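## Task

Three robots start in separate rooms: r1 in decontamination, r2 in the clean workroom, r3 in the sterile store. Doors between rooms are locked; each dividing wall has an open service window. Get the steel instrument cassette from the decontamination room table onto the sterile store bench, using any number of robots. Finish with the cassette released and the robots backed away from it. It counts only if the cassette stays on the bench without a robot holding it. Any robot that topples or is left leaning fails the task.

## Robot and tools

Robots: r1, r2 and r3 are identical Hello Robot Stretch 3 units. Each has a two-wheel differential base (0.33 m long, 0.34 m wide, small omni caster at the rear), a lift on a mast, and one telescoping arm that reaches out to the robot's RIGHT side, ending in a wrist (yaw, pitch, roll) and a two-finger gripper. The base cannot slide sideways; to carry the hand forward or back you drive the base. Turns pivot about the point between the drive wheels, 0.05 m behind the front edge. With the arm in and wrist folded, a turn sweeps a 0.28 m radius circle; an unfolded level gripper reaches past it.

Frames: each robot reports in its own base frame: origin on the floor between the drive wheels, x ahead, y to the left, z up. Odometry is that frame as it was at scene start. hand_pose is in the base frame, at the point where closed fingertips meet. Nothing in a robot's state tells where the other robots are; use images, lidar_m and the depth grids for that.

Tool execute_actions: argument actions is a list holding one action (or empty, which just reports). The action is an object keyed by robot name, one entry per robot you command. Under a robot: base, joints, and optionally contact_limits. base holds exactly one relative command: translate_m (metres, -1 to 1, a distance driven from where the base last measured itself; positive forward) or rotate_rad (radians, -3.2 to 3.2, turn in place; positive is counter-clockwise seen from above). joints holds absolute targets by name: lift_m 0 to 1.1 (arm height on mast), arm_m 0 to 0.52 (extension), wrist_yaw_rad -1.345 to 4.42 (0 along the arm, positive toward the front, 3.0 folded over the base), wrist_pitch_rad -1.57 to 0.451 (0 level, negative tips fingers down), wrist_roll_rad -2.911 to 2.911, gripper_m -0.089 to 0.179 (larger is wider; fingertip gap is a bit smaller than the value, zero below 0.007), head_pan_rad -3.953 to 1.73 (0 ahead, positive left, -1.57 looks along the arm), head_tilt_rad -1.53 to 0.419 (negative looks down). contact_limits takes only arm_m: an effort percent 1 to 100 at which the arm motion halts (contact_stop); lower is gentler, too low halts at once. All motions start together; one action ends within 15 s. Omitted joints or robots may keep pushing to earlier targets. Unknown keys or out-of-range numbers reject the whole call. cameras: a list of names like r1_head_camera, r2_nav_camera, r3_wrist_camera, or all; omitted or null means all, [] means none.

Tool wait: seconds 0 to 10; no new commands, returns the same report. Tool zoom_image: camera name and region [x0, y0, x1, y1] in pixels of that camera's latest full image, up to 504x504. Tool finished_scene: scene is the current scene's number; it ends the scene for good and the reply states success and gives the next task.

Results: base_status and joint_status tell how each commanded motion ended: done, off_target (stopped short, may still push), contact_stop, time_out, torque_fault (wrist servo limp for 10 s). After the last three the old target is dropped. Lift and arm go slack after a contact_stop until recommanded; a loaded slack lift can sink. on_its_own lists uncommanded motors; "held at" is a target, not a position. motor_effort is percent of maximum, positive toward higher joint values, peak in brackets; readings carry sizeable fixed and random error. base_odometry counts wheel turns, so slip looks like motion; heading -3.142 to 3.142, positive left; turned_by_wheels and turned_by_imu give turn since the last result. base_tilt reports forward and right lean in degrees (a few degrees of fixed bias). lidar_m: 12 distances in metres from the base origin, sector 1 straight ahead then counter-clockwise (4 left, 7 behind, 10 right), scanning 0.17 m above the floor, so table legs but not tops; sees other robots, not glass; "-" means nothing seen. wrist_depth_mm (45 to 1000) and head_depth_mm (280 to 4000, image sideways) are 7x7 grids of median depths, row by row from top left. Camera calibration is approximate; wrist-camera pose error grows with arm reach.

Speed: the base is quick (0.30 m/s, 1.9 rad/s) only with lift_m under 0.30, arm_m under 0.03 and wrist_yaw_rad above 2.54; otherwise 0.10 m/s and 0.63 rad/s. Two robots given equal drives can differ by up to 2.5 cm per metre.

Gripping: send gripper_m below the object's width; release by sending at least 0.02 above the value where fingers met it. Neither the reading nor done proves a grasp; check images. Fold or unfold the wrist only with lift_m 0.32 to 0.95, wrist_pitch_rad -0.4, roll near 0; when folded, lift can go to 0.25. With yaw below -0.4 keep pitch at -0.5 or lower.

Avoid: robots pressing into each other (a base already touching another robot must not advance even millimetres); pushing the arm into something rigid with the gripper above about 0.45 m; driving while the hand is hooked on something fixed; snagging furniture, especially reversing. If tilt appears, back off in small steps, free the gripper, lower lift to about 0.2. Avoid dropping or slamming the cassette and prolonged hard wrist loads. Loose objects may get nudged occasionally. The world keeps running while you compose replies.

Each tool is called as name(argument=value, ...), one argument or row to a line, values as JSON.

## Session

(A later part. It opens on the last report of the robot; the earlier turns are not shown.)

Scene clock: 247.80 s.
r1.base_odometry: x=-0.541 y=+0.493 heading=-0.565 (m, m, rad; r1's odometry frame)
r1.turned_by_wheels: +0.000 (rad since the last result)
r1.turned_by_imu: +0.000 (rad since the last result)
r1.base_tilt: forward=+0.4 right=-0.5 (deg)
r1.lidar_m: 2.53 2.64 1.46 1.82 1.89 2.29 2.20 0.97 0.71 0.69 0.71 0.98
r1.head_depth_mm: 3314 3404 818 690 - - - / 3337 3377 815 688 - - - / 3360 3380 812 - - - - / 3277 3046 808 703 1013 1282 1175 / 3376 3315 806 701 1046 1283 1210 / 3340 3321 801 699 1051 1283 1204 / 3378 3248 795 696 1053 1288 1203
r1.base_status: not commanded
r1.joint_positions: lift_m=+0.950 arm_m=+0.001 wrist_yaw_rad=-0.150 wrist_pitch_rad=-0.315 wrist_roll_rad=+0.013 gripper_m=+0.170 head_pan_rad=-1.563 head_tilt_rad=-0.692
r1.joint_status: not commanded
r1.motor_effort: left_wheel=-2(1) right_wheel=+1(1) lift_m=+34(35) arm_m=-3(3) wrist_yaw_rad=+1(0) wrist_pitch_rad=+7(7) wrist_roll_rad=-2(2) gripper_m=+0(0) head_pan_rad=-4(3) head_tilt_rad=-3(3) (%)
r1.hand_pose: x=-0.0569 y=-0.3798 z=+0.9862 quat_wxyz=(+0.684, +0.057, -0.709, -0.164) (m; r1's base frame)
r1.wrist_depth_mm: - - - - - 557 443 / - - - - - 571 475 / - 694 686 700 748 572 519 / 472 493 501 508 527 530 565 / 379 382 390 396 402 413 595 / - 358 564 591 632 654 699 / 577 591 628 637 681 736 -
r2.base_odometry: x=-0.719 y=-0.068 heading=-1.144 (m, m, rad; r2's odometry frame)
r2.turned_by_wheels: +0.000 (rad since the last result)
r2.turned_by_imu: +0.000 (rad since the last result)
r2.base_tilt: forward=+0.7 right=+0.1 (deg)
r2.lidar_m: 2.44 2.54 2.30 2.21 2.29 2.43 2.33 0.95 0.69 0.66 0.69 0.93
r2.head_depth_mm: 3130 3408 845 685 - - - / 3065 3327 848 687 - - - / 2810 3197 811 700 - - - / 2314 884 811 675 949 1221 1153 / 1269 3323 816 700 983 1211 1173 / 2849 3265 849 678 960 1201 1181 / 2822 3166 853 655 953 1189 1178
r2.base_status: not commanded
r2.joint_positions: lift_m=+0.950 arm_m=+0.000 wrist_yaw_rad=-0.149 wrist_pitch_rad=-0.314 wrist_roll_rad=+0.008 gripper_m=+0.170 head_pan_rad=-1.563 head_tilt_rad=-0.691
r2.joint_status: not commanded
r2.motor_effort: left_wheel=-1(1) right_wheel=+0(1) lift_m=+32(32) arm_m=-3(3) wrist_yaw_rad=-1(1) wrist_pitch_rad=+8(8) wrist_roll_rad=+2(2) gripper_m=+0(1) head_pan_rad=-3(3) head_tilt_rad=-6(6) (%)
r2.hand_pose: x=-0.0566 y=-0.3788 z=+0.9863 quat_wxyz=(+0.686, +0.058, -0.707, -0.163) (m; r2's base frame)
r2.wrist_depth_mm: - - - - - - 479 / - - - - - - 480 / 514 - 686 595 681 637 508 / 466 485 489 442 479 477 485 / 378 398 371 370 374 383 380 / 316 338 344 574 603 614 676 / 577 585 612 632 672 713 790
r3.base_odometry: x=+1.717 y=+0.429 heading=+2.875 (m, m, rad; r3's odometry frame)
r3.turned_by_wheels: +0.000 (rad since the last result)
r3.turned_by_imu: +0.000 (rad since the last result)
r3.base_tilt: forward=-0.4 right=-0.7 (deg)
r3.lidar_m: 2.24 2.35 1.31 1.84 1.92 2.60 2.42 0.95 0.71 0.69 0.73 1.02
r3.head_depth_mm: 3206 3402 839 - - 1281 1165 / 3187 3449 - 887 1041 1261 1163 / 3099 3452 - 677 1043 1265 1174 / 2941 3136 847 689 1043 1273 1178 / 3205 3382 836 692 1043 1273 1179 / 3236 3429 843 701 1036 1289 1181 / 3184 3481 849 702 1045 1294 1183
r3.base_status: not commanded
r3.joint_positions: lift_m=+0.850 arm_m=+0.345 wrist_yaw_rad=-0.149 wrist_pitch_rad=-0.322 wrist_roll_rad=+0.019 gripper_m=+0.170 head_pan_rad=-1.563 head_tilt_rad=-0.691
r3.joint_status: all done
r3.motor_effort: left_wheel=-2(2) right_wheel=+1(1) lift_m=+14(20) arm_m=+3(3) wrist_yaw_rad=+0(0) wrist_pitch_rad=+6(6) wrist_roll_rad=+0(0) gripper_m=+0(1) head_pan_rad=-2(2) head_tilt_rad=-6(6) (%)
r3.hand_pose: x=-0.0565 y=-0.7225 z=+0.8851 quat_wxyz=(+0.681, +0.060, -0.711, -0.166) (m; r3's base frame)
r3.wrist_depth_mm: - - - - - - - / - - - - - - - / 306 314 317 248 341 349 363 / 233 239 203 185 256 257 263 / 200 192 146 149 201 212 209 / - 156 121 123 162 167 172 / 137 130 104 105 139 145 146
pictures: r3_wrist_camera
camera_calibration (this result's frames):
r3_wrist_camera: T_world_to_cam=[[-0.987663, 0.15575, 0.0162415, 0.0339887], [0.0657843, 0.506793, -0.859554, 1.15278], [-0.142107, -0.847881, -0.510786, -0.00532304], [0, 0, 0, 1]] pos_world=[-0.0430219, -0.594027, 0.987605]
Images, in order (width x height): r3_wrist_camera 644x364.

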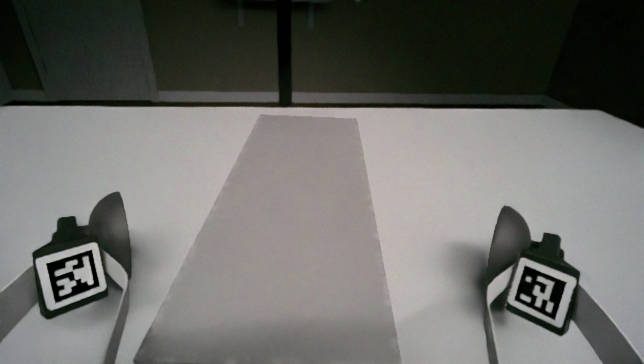

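A bit further out for a better hold, then grip.

execute_actions(
  actions=[
    {"r3":{"joints":{"arm_m":0.375}}},
  ],
  cameras=[],
)

execute_actions(
  actions=[
    {"r3":{"joints":{"gripper_m":0.02}}},
  ],
  cameras=[],
)

execute_actions(
  actions=[
    {"r3":{"joints":{"lift_m":1.0}}},
  ],
  cameras=[],
)

execute_actions(
  actions=[
    {"r3":{"joints":{"arm_m":0}}},
  ],
  cameras=[],
)

execute_actions(
  actions=[
    {"r3":{"base":{"rotate_rad":1.57},"joints":{"head_pan_rad":0,"head_tilt_rad":-0.4}}},
  ],
  cameras=["r3_nav_camera","r3_wrist_camera"],
)

Scene clock: 253.07 s.
r1.base_odometry: x=-0.541 y=+0.493 heading=-0.565 (m, m, rad; r1's odometry frame)
r1.turned_by_wheels: +0.000 (rad since the last result)
r1.turned_by_imu: +0.000 (rad since the last result)
r1.base_tilt: forward=+0.4 right=-0.5 (deg)
r1.lidar_m: 2.53 2.63 1.46 1.82 1.89 2.29 2.20 0.97 0.71 0.69 0.72 0.98
r1.head_depth_mm: 3326 3392 820 691 - - - / 3314 3377 813 688 - - - / 3355 3371 811 - - - - / 3282 3015 808 701 1013 1286 1176 / 3363 3307 803 701 1046 1284 1203 / 3385 3272 801 699 1051 1279 1203 / 3359 3274 797 697 1051 1283 1201
r1.base_status: not commanded
r1.joint_positions: lift_m=+0.950 arm_m=+0.001 wrist_yaw_rad=-0.150 wrist_pitch_rad=-0.315 wrist_roll_rad=+0.013 gripper_m=+0.170 head_pan_rad=-1.563 head_tilt_rad=-0.692
r1.joint_status: not commanded
r1.motor_effort: left_wheel=-1(1) right_wheel=+2(2) lift_m=+35(35) arm_m=-4(4) wrist_yaw_rad=+0(1) wrist_pitch_rad=+7(7) wrist_roll_rad=-2(2) gripper_m=-1(0) head_pan_rad=-4(3) head_tilt_rad=-3(4) (%)
r1.hand_pose: x=-0.0569 y=-0.3798 z=+0.9862 quat_wxyz=(+0.684, +0.057, -0.709, -0.164) (m; r1's base frame)
r1.wrist_depth_mm: - - - - - 556 450 / - - - - - 569 472 / - 688 701 701 745 566 525 / 481 489 493 508 526 535 561 / 374 382 386 392 402 413 610 / - 355 570 587 619 652 695 / 577 592 604 650 680 712 -
r2.base_odometry: x=-0.719 y=-0.068 heading=-1.144 (m, m, rad; r2's odometry frame)
r2.turned_by_wheels: +0.000 (rad since the last result)
r2.turned_by_imu: +0.000 (rad since the last result)
r2.base_tilt: forward=+0.8 right=+0.0 (deg)
r2.lidar_m: 2.44 2.53 2.31 2.21 2.29 2.42 2.33 0.95 0.69 0.66 0.68 0.93
r2.head_depth_mm: 3188 3400 845 685 - - - / 3061 3383 846 687 - - - / 2829 3208 806 695 - - - / 2378 853 813 678 950 1220 1155 / 1274 3302 813 698 984 1210 1176 / 2840 3260 848 679 964 1199 1177 / 2843 3207 848 654 954 1188 1173
r2.base_status: not commanded
r2.joint_positions: lift_m=+0.950 arm_m=+0.000 wrist_yaw_rad=-0.149 wrist_pitch_rad=-0.314 wrist_roll_rad=+0.008 gripper_m=+0.170 head_pan_rad=-1.563 head_tilt_rad=-0.691
r2.joint_status: not commanded
r2.motor_effort: left_wheel=-1(1) right_wheel=+1(0) lift_m=+32(32) arm_m=-3(3) wrist_yaw_rad=-1(1) wrist_pitch_rad=+8(8) wrist_roll_rad=+1(1) gripper_m=-1(1) head_pan_rad=-3(3) head_tilt_rad=-5(6) (%)
r2.hand_pose: x=-0.0566 y=-0.3788 z=+0.9863 quat_wxyz=(+0.686, +0.058, -0.707, -0.163) (m; r2's base frame)
r2.wrist_depth_mm: - - - - - - 484 / - - - - - - 479 / 510 - 692 604 676 630 515 / 464 486 489 438 487 472 475 / 378 390 372 367 372 389 387 / 319 336 346 582 602 643 666 / 576 588 607 645 686 711 784
r3.base_odometry: x=+1.717 y=+0.429 heading=+2.875 (m, m, rad; r3's odometry frame)
r3.turned_by_wheels: +0.000 (rad since the last result)
r3.turned_by_imu: +0.001 (rad since the last result)
r3.base_tilt: forward=-0.4 right=-0.8 (deg)
r3.lidar_m: 2.24 2.35 1.31 1.84 1.92 2.60 2.41 0.95 0.71 0.69 0.72 1.02
r3.head_depth_mm: 3270 3393 824 - - 1268 1160 / 3189 3444 - 889 1039 1271 1164 / 3083 3420 - 681 1038 1265 1167 / 2898 3139 815 687 1040 1279 1173 / 3247 3379 838 691 1039 1278 1182 / 3174 3389 841 699 1046 1283 1177 / 3171 3471 855 705 1040 1287 1190
r3.base_status: not commanded
r3.joint_positions: lift_m=+0.850 arm_m=+0.375 wrist_yaw_rad=-0.149 wrist_pitch_rad=-0.322 wrist_roll_rad=+0.019 gripper_m=+0.170 head_pan_rad=-1.563 head_tilt_rad=-0.691
r3.joint_status: all done
r3.motor_effort: left_wheel=-2(3) right_wheel=+1(1) lift_m=+14(14) arm_m=+3(2) wrist_yaw_rad=-1(1) wrist_pitch_rad=+6(6) wrist_roll_rad=+0(0) gripper_m=-1(0) head_pan_rad=-2(2) head_tilt_rad=-6(6) (%)
r3.hand_pose: x=-0.0565 y=-0.7525 z=+0.8851 quat_wxyz=(+0.681, +0.060, -0.711, -0.166) (m; r3's base frame)
r3.wrist_depth_mm: - - - - - - - / - - - - - - - / 311 315 322 331 344 350 358 / 232 237 220 185 251 260 264 / 201 192 152 148 195 213 208 / - 160 121 123 162 165 172 / 136 134 104 105 135 144 146
pictures: none
No camera images: the call's "cameras" was empty. Leave "cameras" out to get every camera's image.

Scene clock: 255.07 s.
r1.base_odometry: x=-0.541 y=+0.493 heading=-0.565 (m, m, rad; r1's odometry frame)
r1.turned_by_wheels: +0.000 (rad since the last result)
r1.turned_by_imu: +0.000 (rad since the last result)
r1.base_tilt: forward=+0.4 right=-0.5 (deg)
r1.lidar_m: 2.53 2.63 1.46 1.82 1.89 2.28 2.20 0.97 0.71 0.69 0.72 0.98
r1.head_depth_mm: 3310 3402 817 691 - - - / 3349 3345 815 688 - - - / 3350 3391 809 - - - - / 3297 3009 808 703 1014 1289 1175 / 3331 3321 804 703 1046 1286 1206 / 3342 3282 803 698 1050 1283 1204 / 3370 3280 797 695 1052 1288 1198
r1.base_status: not commanded
r1.joint_positions: lift_m=+0.950 arm_m=+0.001 wrist_yaw_rad=-0.150 wrist_pitch_rad=-0.315 wrist_roll_rad=+0.013 gripper_m=+0.170 head_pan_rad=-1.563 head_tilt_rad=-0.692
r1.joint_status: not commanded
r1.motor_effort: left_wheel=-1(1) right_wheel=+2(1) lift_m=+35(35) arm_m=-4(4) wrist_yaw_rad=+0(0) wrist_pitch_rad=+7(7) wrist_roll_rad=-2(2) gripper_m=-1(0) head_pan_rad=-4(4) head_tilt_rad=-3(3) (%)
r1.hand_pose: x=-0.0569 y=-0.3798 z=+0.9862 quat_wxyz=(+0.684, +0.057, -0.709, -0.164) (m; r1's base frame)
r1.wrist_depth_mm: - - - - - 561 446 / - - - - - 563 474 / - 679 701 715 735 570 524 / 481 479 500 502 527 529 565 / 376 382 385 398 403 414 607 / - 356 559 600 622 643 698 / 573 588 627 652 709 740 -
r2.base_odometry: x=-0.719 y=-0.068 heading=-1.144 (m, m, rad; r2's odometry frame)
r2.turned_by_wheels: +0.000 (rad since the last result)
r2.turned_by_imu: +0.000 (rad since the last result)
r2.base_tilt: forward=+0.7 right=+0.0 (deg)
r2.lidar_m: 2.45 2.52 2.30 2.21 2.29 2.42 2.33 0.95 0.69 0.66 0.69 0.93
r2.head_depth_mm: 3147 3388 845 685 - - - / 3053 3333 848 689 - - - / 2842 3256 807 698 - - - / 2365 848 790 677 947 1217 1156 / 1269 3296 848 698 984 1215 1177 / 2824 3253 849 676 963 1197 1173 / 2819 3271 848 655 952 1188 1178
r2.base_status: not commanded
r2.joint_positions: lift_m=+0.950 arm_m=+0.000 wrist_yaw_rad=-0.149 wrist_pitch_rad=-0.314 wrist_roll_rad=+0.008 gripper_m=+0.170 head_pan_rad=-1.563 head_tilt_rad=-0.691
r2.joint_status: not commanded
r2.motor_effort: left_wheel=-2(0) right_wheel=+0(0) lift_m=+33(32) arm_m=-3(3) wrist_yaw_rad=+0(1) wrist_pitch_rad=+8(8) wrist_roll_rad=+2(1) gripper_m=+0(0) head_pan_rad=-3(3) head_tilt_rad=-5(6) (%)
r2.hand_pose: x=-0.0566 y=-0.3788 z=+0.9863 quat_wxyz=(+0.686, +0.058, -0.707, -0.163) (m; r2's base frame)
r2.wrist_depth_mm: - - - - - - 473 / - - - - - - 485 / 514 - 707 590 694 638 508 / 465 492 485 441 481 477 472 / 381 388 371 374 364 384 383 / 320 335 347 567 615 618 660 / 578 589 613 633 681 712 788
r3.base_odometry: x=+1.717 y=+0.429 heading=+2.875 (m, m, rad; r3's odometry frame)
r3.turned_by_wheels: +0.000 (rad since the last result)
r3.turned_by_imu: +0.001 (rad since the last result)
r3.base_tilt: forward=-0.5 right=-0.7 (deg)
r3.lidar_m: 2.24 2.36 1.31 1.83 1.93 2.61 2.41 0.95 0.71 0.69 0.73 1.02
r3.head_depth_mm: 3186 3462 823 - - 1275 1164 / 3223 3477 - 884 1046 1274 1169 / 3108 3486 - 687 1039 1271 1164 / 2929 3131 814 687 1047 1271 1167 / 3213 3476 837 695 1036 1278 1173 / 3178 3482 845 699 1040 1285 1184 / 3172 3456 854 706 1040 1282 1190
r3.base_status: not commanded
r3.joint_positions: lift_m=+0.850 arm_m=+0.375 wrist_yaw_rad=-0.142 wrist_pitch_rad=-0.299 wrist_roll_rad=+0.019 gripper_m=+0.021 head_pan_rad=-1.563 head_tilt_rad=-0.691
r3.joint_status: all done
r3.motor_effort: left_wheel=+1(3) right_wheel=-4(7) lift_m=+13(14) arm_m=+2(3) wrist_yaw_rad=-9(12) wrist_pitch_rad=+0(6) wrist_roll_rad=+0(0) gripper_m=-25(100) head_pan_rad=-3(2) head_tilt_rad=-5(5) (%)
r3.hand_pose: x=-0.0553 y=-0.7551 z=+0.8906 quat_wxyz=(+0.683, +0.054, -0.711, -0.156) (m; r3's base frame)
r3.wrist_depth_mm: - - - - - - - / - - - - - - - / 335 344 350 361 371 383 391 / 249 254 249 200 268 274 282 / 200 202 155 157 167 217 219 / 166 169 128 130 131 178 179 / - 142 109 110 119 151 152
pictures: none
No camera images: the call's "cameras" was empty. Leave "cameras" out to get every camera's image.

Scene clock: 257.27 s.
r1.base_odometry: x=-0.541 y=+0.493 heading=-0.565 (m, m, rad; r1's odometry frame)
r1.turned_by_wheels: +0.000 (rad since the last result)
r1.turned_by_imu: +0.000 (rad since the last result)
r1.base_tilt: forward=+0.4 right=-0.5 (deg)
r1.lidar_m: 2.53 2.63 1.46 1.82 1.89 2.29 2.20 0.97 0.71 0.69 0.71 0.98
r1.head_depth_mm: 3302 3407 818 690 - - - / 3306 3385 817 688 - - - / 3343 3358 813 - - - - / 3292 3059 807 702 1015 1289 1175 / 3340 3325 805 702 1046 1284 1201 / 3337 3319 802 698 1052 1289 1202 / 3381 3299 796 696 1054 1282 1199
r1.base_status: not commanded
r1.joint_positions: lift_m=+0.950 arm_m=+0.001 wrist_yaw_rad=-0.150 wrist_pitch_rad=-0.315 wrist_roll_rad=+0.013 gripper_m=+0.170 head_pan_rad=-1.563 head_tilt_rad=-0.692
r1.joint_status: not commanded
r1.motor_effort: left_wheel=-1(1) right_wheel=+2(2) lift_m=+34(35) arm_m=-4(4) wrist_yaw_rad=+0(0) wrist_pitch_rad=+7(6) wrist_roll_rad=-1(2) gripper_m=-1(0) head_pan_rad=-3(4) head_tilt_rad=-3(3) (%)
r1.hand_pose: x=-0.0569 y=-0.3798 z=+0.9862 quat_wxyz=(+0.684, +0.057, -0.709, -0.164) (m; r1's base frame)
r1.wrist_depth_mm: - - - - - 558 444 / - - - - - 560 478 / - 676 694 724 745 571 508 / 478 488 503 508 526 530 568 / 378 388 389 397 397 409 612 / - 357 553 591 643 641 697 / 577 588 630 645 673 742 -
r2.base_odometry: x=-0.719 y=-0.068 heading=-1.144 (m, m, rad; r2's odometry frame)
r2.turned_by_wheels: +0.000 (rad since the last result)
r2.turned_by_imu: +0.000 (rad since the last result)
r2.base_tilt: forward=+0.8 right=-0.1 (deg)
r2.lidar_m: 2.44 2.53 2.31 2.21 2.29 2.42 2.33 0.95 0.69 0.66 0.68 0.93
r2.head_depth_mm: 3150 3372 846 690 - - - / 3024 3357 849 685 - - - / 2389 3046 846 699 - - - / 767 735 814 676 953 1223 1152 / 2839 3265 847 699 982 1204 1173 / 2800 3259 847 676 960 1200 1171 / 2787 3229 848 652 953 1189 1180
r2.base_status: not commanded
r2.joint_positions: lift_m=+0.950 arm_m=+0.000 wrist_yaw_rad=-0.149 wrist_pitch_rad=-0.314 wrist_roll_rad=+0.008 gripper_m=+0.170 head_pan_rad=-1.563 head_tilt_rad=-0.691
r2.joint_status: not commanded
r2.motor_effort: left_wheel=-1(1) right_wheel=+1(1) lift_m=+32(32) arm_m=-3(3) wrist_yaw_rad=-1(1) wrist_pitch_rad=+8(8) wrist_roll_rad=+2(1) gripper_m=+0(0) head_pan_rad=-3(3) head_tilt_rad=-5(5) (%)
r2.hand_pose: x=-0.0566 y=-0.3788 z=+0.9863 quat_wxyz=(+0.686, +0.058, -0.707, -0.163) (m; r2's base frame)
r2.wrist_depth_mm: - - - - - - 476 / - - - - - - 482 / 526 - 695 680 676 620 502 / 461 496 482 489 483 472 473 / 375 394 372 373 366 388 387 / 322 338 343 580 611 631 684 / 577 571 605 630 684 696 782
r3.base_odometry: x=+1.717 y=+0.429 heading=+2.875 (m, m, rad; r3's odometry frame)
r3.turned_by_wheels: +0.000 (rad since the last result)
r3.turned_by_imu: +0.000 (rad since the last result)
r3.base_tilt: forward=-0.4 right=-0.5 (deg)
r3.lidar_m: 2.24 2.35 1.31 1.84 1.93 2.60 2.42 0.96 0.71 0.69 0.72 1.02
r3.head_depth_mm: 3066 3025 810 696 1037 1267 1160 / 3156 3204 814 703 1042 1263 1160 / - - 820 687 1043 1266 1167 / 3121 3192 828 689 1041 1272 1166 / 3239 3375 834 694 1042 1283 1184 / 3235 3414 842 699 1033 1278 1180 / 3196 3425 852 704 1040 1282 1180
r3.base_status: not commanded
r3.joint_positions: lift_m=+1.000 arm_m=+0.375 wrist_yaw_rad=-0.148 wrist_pitch_rad=-0.345 wrist_roll_rad=+0.019 gripper_m=+0.021 head_pan_rad=-1.563 head_tilt_rad=-0.691
r3.joint_status: all done
r3.motor_effort: left_wheel=-1(2) right_wheel=+0(3) lift_m=+25(26) arm_m=+2(2) wrist_yaw_rad=-1(10) wrist_pitch_rad=+12(14) wrist_roll_rad=+0(0) gripper_m=-23(25) head_pan_rad=-2(2) head_tilt_rad=-6(5) (%)
r3.hand_pose: x=-0.0559 y=-0.7502 z=+1.0290 quat_wxyz=(+0.679, +0.068, -0.710, -0.173) (m; r3's base frame)
r3.wrist_depth_mm: - - - 871 - - - / - - - - - - - / - - - - - - - / - - - 191 - - - / 397 398 154 155 164 429 - / 335 338 130 131 133 356 364 / 295 292 113 114 121 306 308
pictures: none
No camera images: the call's "cameras" was empty. Leave "cameras" out to get every camera's image.

Scene clock: 261.23 s.
r1.base_odometry: x=-0.541 y=+0.493 heading=-0.565 (m, m, rad; r1's odometry frame)
r1.turned_by_wheels: +0.000 (rad since the last result)
r1.turned_by_imu: +0.000 (rad since the last result)
r1.base_tilt: forward=+0.4 right=-0.5 (deg)
r1.lidar_m: 2.53 2.63 1.46 1.82 1.89 2.29 2.20 0.97 0.71 0.69 0.71 0.98
r1.head_depth_mm: 3292 3380 818 690 - - - / 3337 3372 814 687 - - - / 3352 3348 813 - - - - / 3309 3025 806 703 1013 1287 1177 / 3336 3336 806 702 1046 1289 1200 / 3342 3289 800 697 1055 1283 1197 / 3340 3262 794 697 1056 1285 1200
r1.base_status: not commanded
r1.joint_positions: lift_m=+0.950 arm_m=+0.001 wrist_yaw_rad=-0.150 wrist_pitch_rad=-0.315 wrist_roll_rad=+0.013 gripper_m=+0.170 head_pan_rad=-1.563 head_tilt_rad=-0.692
r1.joint_status: not commanded
r1.motor_effort: left_wheel=+0(1) right_wheel=+1(2) lift_m=+35(35) arm_m=-4(3) wrist_yaw_rad=+0(0) wrist_pitch_rad=+7(7) wrist_roll_rad=-2(2) gripper_m=+0(0) head_pan_rad=-4(3) head_tilt_rad=-3(3) (%)
r1.hand_pose: x=-0.0569 y=-0.3798 z=+0.9862 quat_wxyz=(+0.684, +0.057, -0.709, -0.164) (m; r1's base frame)
r1.wrist_depth_mm: - - - - - 563 445 / - - - - - 561 483 / - 667 706 734 748 575 514 / 475 490 500 514 523 531 572 / 374 386 383 395 397 414 611 / - 356 562 580 630 644 696 / 577 587 616 634 706 737 -
r2.base_odometry: x=-0.719 y=-0.068 heading=-1.144 (m, m, rad; r2's odometry frame)
r2.turned_by_wheels: +0.000 (rad since the last result)
r2.turned_by_imu: +0.000 (rad since the last result)
r2.base_tilt: forward=+0.7 right=-0.1 (deg)
r2.lidar_m: 2.45 2.53 2.31 2.21 2.29 2.42 2.33 0.95 0.69 0.66 0.68 0.93
r2.head_depth_mm: 3165 3378 846 688 - - - / 3050 3330 845 686 - - - / 2798 3208 844 699 - - - / 1028 3206 846 677 947 1226 1151 / 2810 3275 848 699 984 1206 1174 / 2846 3260 848 678 961 1206 1171 / 2794 3262 850 656 954 1182 1175
r2.base_status: not commanded
r2.joint_positions: lift_m=+0.950 arm_m=+0.000 wrist_yaw_rad=-0.149 wrist_pitch_rad=-0.314 wrist_roll_rad=+0.008 gripper_m=+0.170 head_pan_rad=-1.563 head_tilt_rad=-0.691
r2.joint_status: not commanded
r2.motor_effort: left_wheel=-1(1) right_wheel=+0(0) lift_m=+32(32) arm_m=-3(3) wrist_yaw_rad=-1(0) wrist_pitch_rad=+8(8) wrist_roll_rad=+2(2) gripper_m=+0(0) head_pan_rad=-3(3) head_tilt_rad=-6(6) (%)
r2.hand_pose: x=-0.0566 y=-0.3788 z=+0.9863 quat_wxyz=(+0.686, +0.058, -0.707, -0.163) (m; r2's base frame)
r2.wrist_depth_mm: - - - - - - 487 / - - - - - - 480 / 519 - 687 702 677 623 508 / 468 493 481 482 485 473 480 / 375 393 373 369 366 383 387 / 322 334 344 577 602 619 660 / 572 581 608 627 677 717 766
r3.base_odometry: x=+1.717 y=+0.429 heading=+2.875 (m, m, rad; r3's odometry frame)
r3.turned_by_wheels: +0.000 (rad since the last result)
r3.turned_by_imu: +0.001 (rad since the last result)
r3.base_tilt: forward=-0.5 right=-0.8 (deg)
r3.lidar_m: 2.24 2.35 1.31 1.84 1.93 2.60 2.42 0.95 0.71 0.69 0.72 1.02
r3.head_depth_mm: 3234 3415 847 - - - 1120 / 3186 3420 883 - - - 1143 / 3038 3404 895 - - - 1148 / 2955 3140 831 684 1046 1268 1172 / 3209 3432 832 693 1041 1280 1178 / 3259 3461 847 699 1043 1281 1185 / 3165 3461 848 708 1049 1285 1181
r3.base_status: not commanded
r3.joint_positions: lift_m=+1.000 arm_m=+0.000 wrist_yaw_rad=-0.149 wrist_pitch_rad=-0.345 wrist_roll_rad=+0.019 gripper_m=+0.021 head_pan_rad=-1.563 head_tilt_rad=-0.691
r3.joint_status: all done
r3.motor_effort: left_wheel=-2(2) right_wheel=+0(0) lift_m=+24(25) arm_m=-3(6) wrist_yaw_rad=-2(2) wrist_pitch_rad=+13(13) wrist_roll_rad=+0(0) gripper_m=-24(24) head_pan_rad=-3(2) head_tilt_rad=-5(5) (%)
r3.hand_pose: x=-0.0562 y=-0.3756 z=+1.0289 quat_wxyz=(+0.679, +0.068, -0.710, -0.174) (m; r3's base frame)
r3.wrist_depth_mm: - - - - - - 444 / - - - - - 580 465 / 646 653 660 681 686 577 514 / 485 494 483 190 521 537 563 / 400 406 153 155 163 429 614 / 376 385 130 131 132 691 726 / 635 673 112 113 121 770 821
pictures: none
No camera images: the call's "cameras" was empty. Leave "cameras" out to get every camera's image.

Scene clock: 264.70 s.
r1.base_odometry: x=-0.541 y=+0.493 heading=-0.565 (m, m, rad; r1's odometry frame)
r1.turned_by_wheels: +0.000 (rad since the last result)
r1.turned_by_imu: +0.000 (rad since the last result)
r1.base_tilt: forward=+0.4 right=-0.6 (deg)
r1.lidar_m: 2.53 2.63 1.46 1.83 1.90 2.29 2.20 0.97 0.71 0.69 0.71 0.98
r1.head_depth_mm: 3304 3419 820 688 - - - / 3321 3367 814 686 - - - / 3329 3322 813 - - - - / 3271 2997 807 703 1014 1287 1172 / 3344 3331 803 702 1049 1281 1209 / 3367 3314 803 699 1050 1284 1203 / 3362 3277 797 694 1055 1283 1202
r1.base_status: not commanded
r1.joint_positions: lift_m=+0.950 arm_m=+0.001 wrist_yaw_rad=-0.150 wrist_pitch_rad=-0.315 wrist_roll_rad=+0.013 gripper_m=+0.170 head_pan_rad=-1.563 head_tilt_rad=-0.692
r1.joint_status: not commanded
r1.motor_effort: left_wheel=+0(1) right_wheel=+1(2) lift_m=+34(35) arm_m=-3(3) wrist_yaw_rad=+0(0) wrist_pitch_rad=+7(7) wrist_roll_rad=-2(2) gripper_m=-1(0) head_pan_rad=-4(4) head_tilt_rad=-2(3) (%)
r1.hand_pose: x=-0.0569 y=-0.3798 z=+0.9862 quat_wxyz=(+0.684, +0.057, -0.709, -0.164) (m; r1's base frame)
r1.wrist_depth_mm: - - - - - 555 453 / - - - - - 580 471 / - 683 699 718 755 565 518 / 473 483 498 511 528 529 566 / 375 386 395 396 403 413 606 / - 352 566 592 623 628 685 / 569 593 610 658 668 737 -
r2.base_odometry: x=-0.719 y=-0.068 heading=-1.144 (m, m, rad; r2's odometry frame)
r2.turned_by_wheels: +0.000 (rad since the last result)
r2.turned_by_imu: +0.000 (rad since the last result)
r2.base_tilt: forward=+0.7 right=+0.0 (deg)
r2.lidar_m: 2.44 2.53 2.30 2.21 2.30 2.43 2.33 0.95 0.69 0.66 0.68 0.93
r2.head_depth_mm: 3080 3375 847 685 - - - / 2377 3333 848 686 - - - / 2525 3210 848 699 - - - / 2799 3382 850 675 945 1220 1146 / 2539 3219 848 700 984 1211 1170 / 2837 3259 850 675 961 1200 1180 / 2804 3224 849 656 952 1187 1180
r2.base_status: not commanded
r2.joint_positions: lift_m=+0.950 arm_m=+0.000 wrist_yaw_rad=-0.149 wrist_pitch_rad=-0.314 wrist_roll_rad=+0.008 gripper_m=+0.170 head_pan_rad=-1.563 head_tilt_rad=-0.691
r2.joint_status: not commanded
r2.motor_effort: left_wheel=-1(1) right_wheel=+0(0) lift_m=+32(32) arm_m=-3(3) wrist_yaw_rad=-1(1) wrist_pitch_rad=+8(8) wrist_roll_rad=+1(1) gripper_m=+0(1) head_pan_rad=-3(3) head_tilt_rad=-6(6) (%)
r2.hand_pose: x=-0.0566 y=-0.3788 z=+0.9863 quat_wxyz=(+0.686, +0.058, -0.707, -0.163) (m; r2's base frame)
r2.wrist_depth_mm: - - - - - - 472 / - - - - - - 481 / 513 - 699 691 681 637 513 / 460 493 485 482 477 484 481 / 378 396 371 376 370 384 388 / 323 337 348 572 609 618 675 / 577 587 612 631 662 717 762
r3.base_odometry: x=+1.717 y=+0.429 heading=-1.839 (m, m, rad; r3's odometry frame)
r3.turned_by_wheels: +1.570 (rad since the last result)
r3.turned_by_imu: +1.595 (rad since the last result)
r3.base_tilt: forward=-0.4 right=-0.7 (deg)
r3.lidar_m: 1.84 1.46 2.60 2.37 0.95 0.71 0.69 0.73 1.02 2.24 2.36 1.31
r3.head_depth_mm: 1804 1941 2047 1392 2082 1673 1347 / 1800 1944 2070 1336 2105 1659 1351 / 1792 1951 2072 1347 2128 1662 1370 / 1806 1947 2068 1366 2103 1670 1375 / 1815 1947 2041 1380 2120 1694 1374 / 1810 1942 2060 1401 2133 1708 1381 / 1796 1959 2053 1414 2138 1719 1387
r3.base_status: done
r3.joint_positions: lift_m=+1.000 arm_m=+0.000 wrist_yaw_rad=-0.149 wrist_pitch_rad=-0.345 wrist_roll_rad=+0.019 gripper_m=+0.021 head_pan_rad=-0.007 head_tilt_rad=-0.409
r3.joint_status: all done
r3.motor_effort: left_wheel=-3(9) right_wheel=+2(7) lift_m=+25(24) arm_m=-3(3) wrist_yaw_rad=+0(0) wrist_pitch_rad=+12(13) wrist_roll_rad=+0(0) gripper_m=-24(23) head_pan_rad=+3(34) head_tilt_rad=+6(35) (%)
r3.hand_pose: x=-0.0562 y=-0.3756 z=+1.0289 quat_wxyz=(+0.679, +0.068, -0.710, -0.174) (m; r3's base frame)
r3.wrist_depth_mm: - - - - - - 723 / - - - - - - 731 / - - - - - - 709 / - - - 191 - - 722 / - - 154 156 164 - 733 / - - 129 131 132 - 743 / - - 112 113 121 - 726
pictures: r3_nav_camera (sideways: a quarter turn counterclockwise sets it upright), r3_wrist_camera
camera_calibration (this result's frames):
r3_nav_camera: T_world_to_cam=[[0.399491, 0.0049069, 0.916724, -1.15371], [-0.00466149, -0.999962, 0.00738383, 0.0423996], [0.916725, -0.00722307, -0.399453, 0.472106], [0, 0, 0, 1]] pos_world=[0.0283049, 0.0514692, 1.24591]
r3_wrist_camera: T_world_to_cam=[[-0.987687, 0.155597, 0.0162427, -0.0221013], [0.0690153, 0.526546, -0.847341, 1.09562], [-0.140396, -0.835787, -0.530801, 0.387503], [0, 0, 0, 1]] pos_world=[-0.0430398, -0.249584, 1.13441]
Images, in order (width x height): r3_nav_camera 672x504, r3_wrist_camera 644x364.

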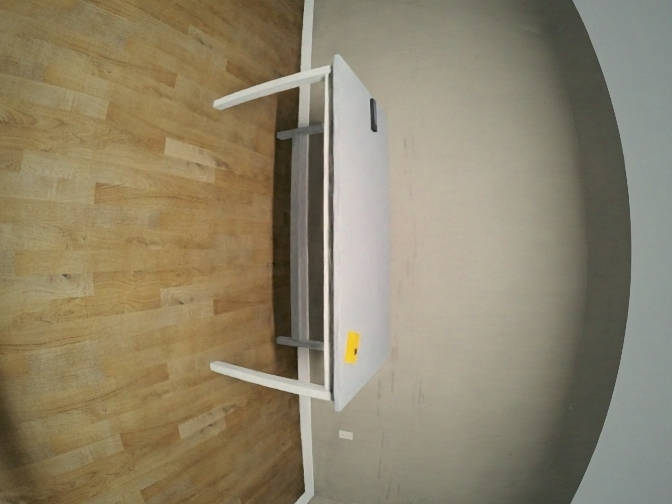

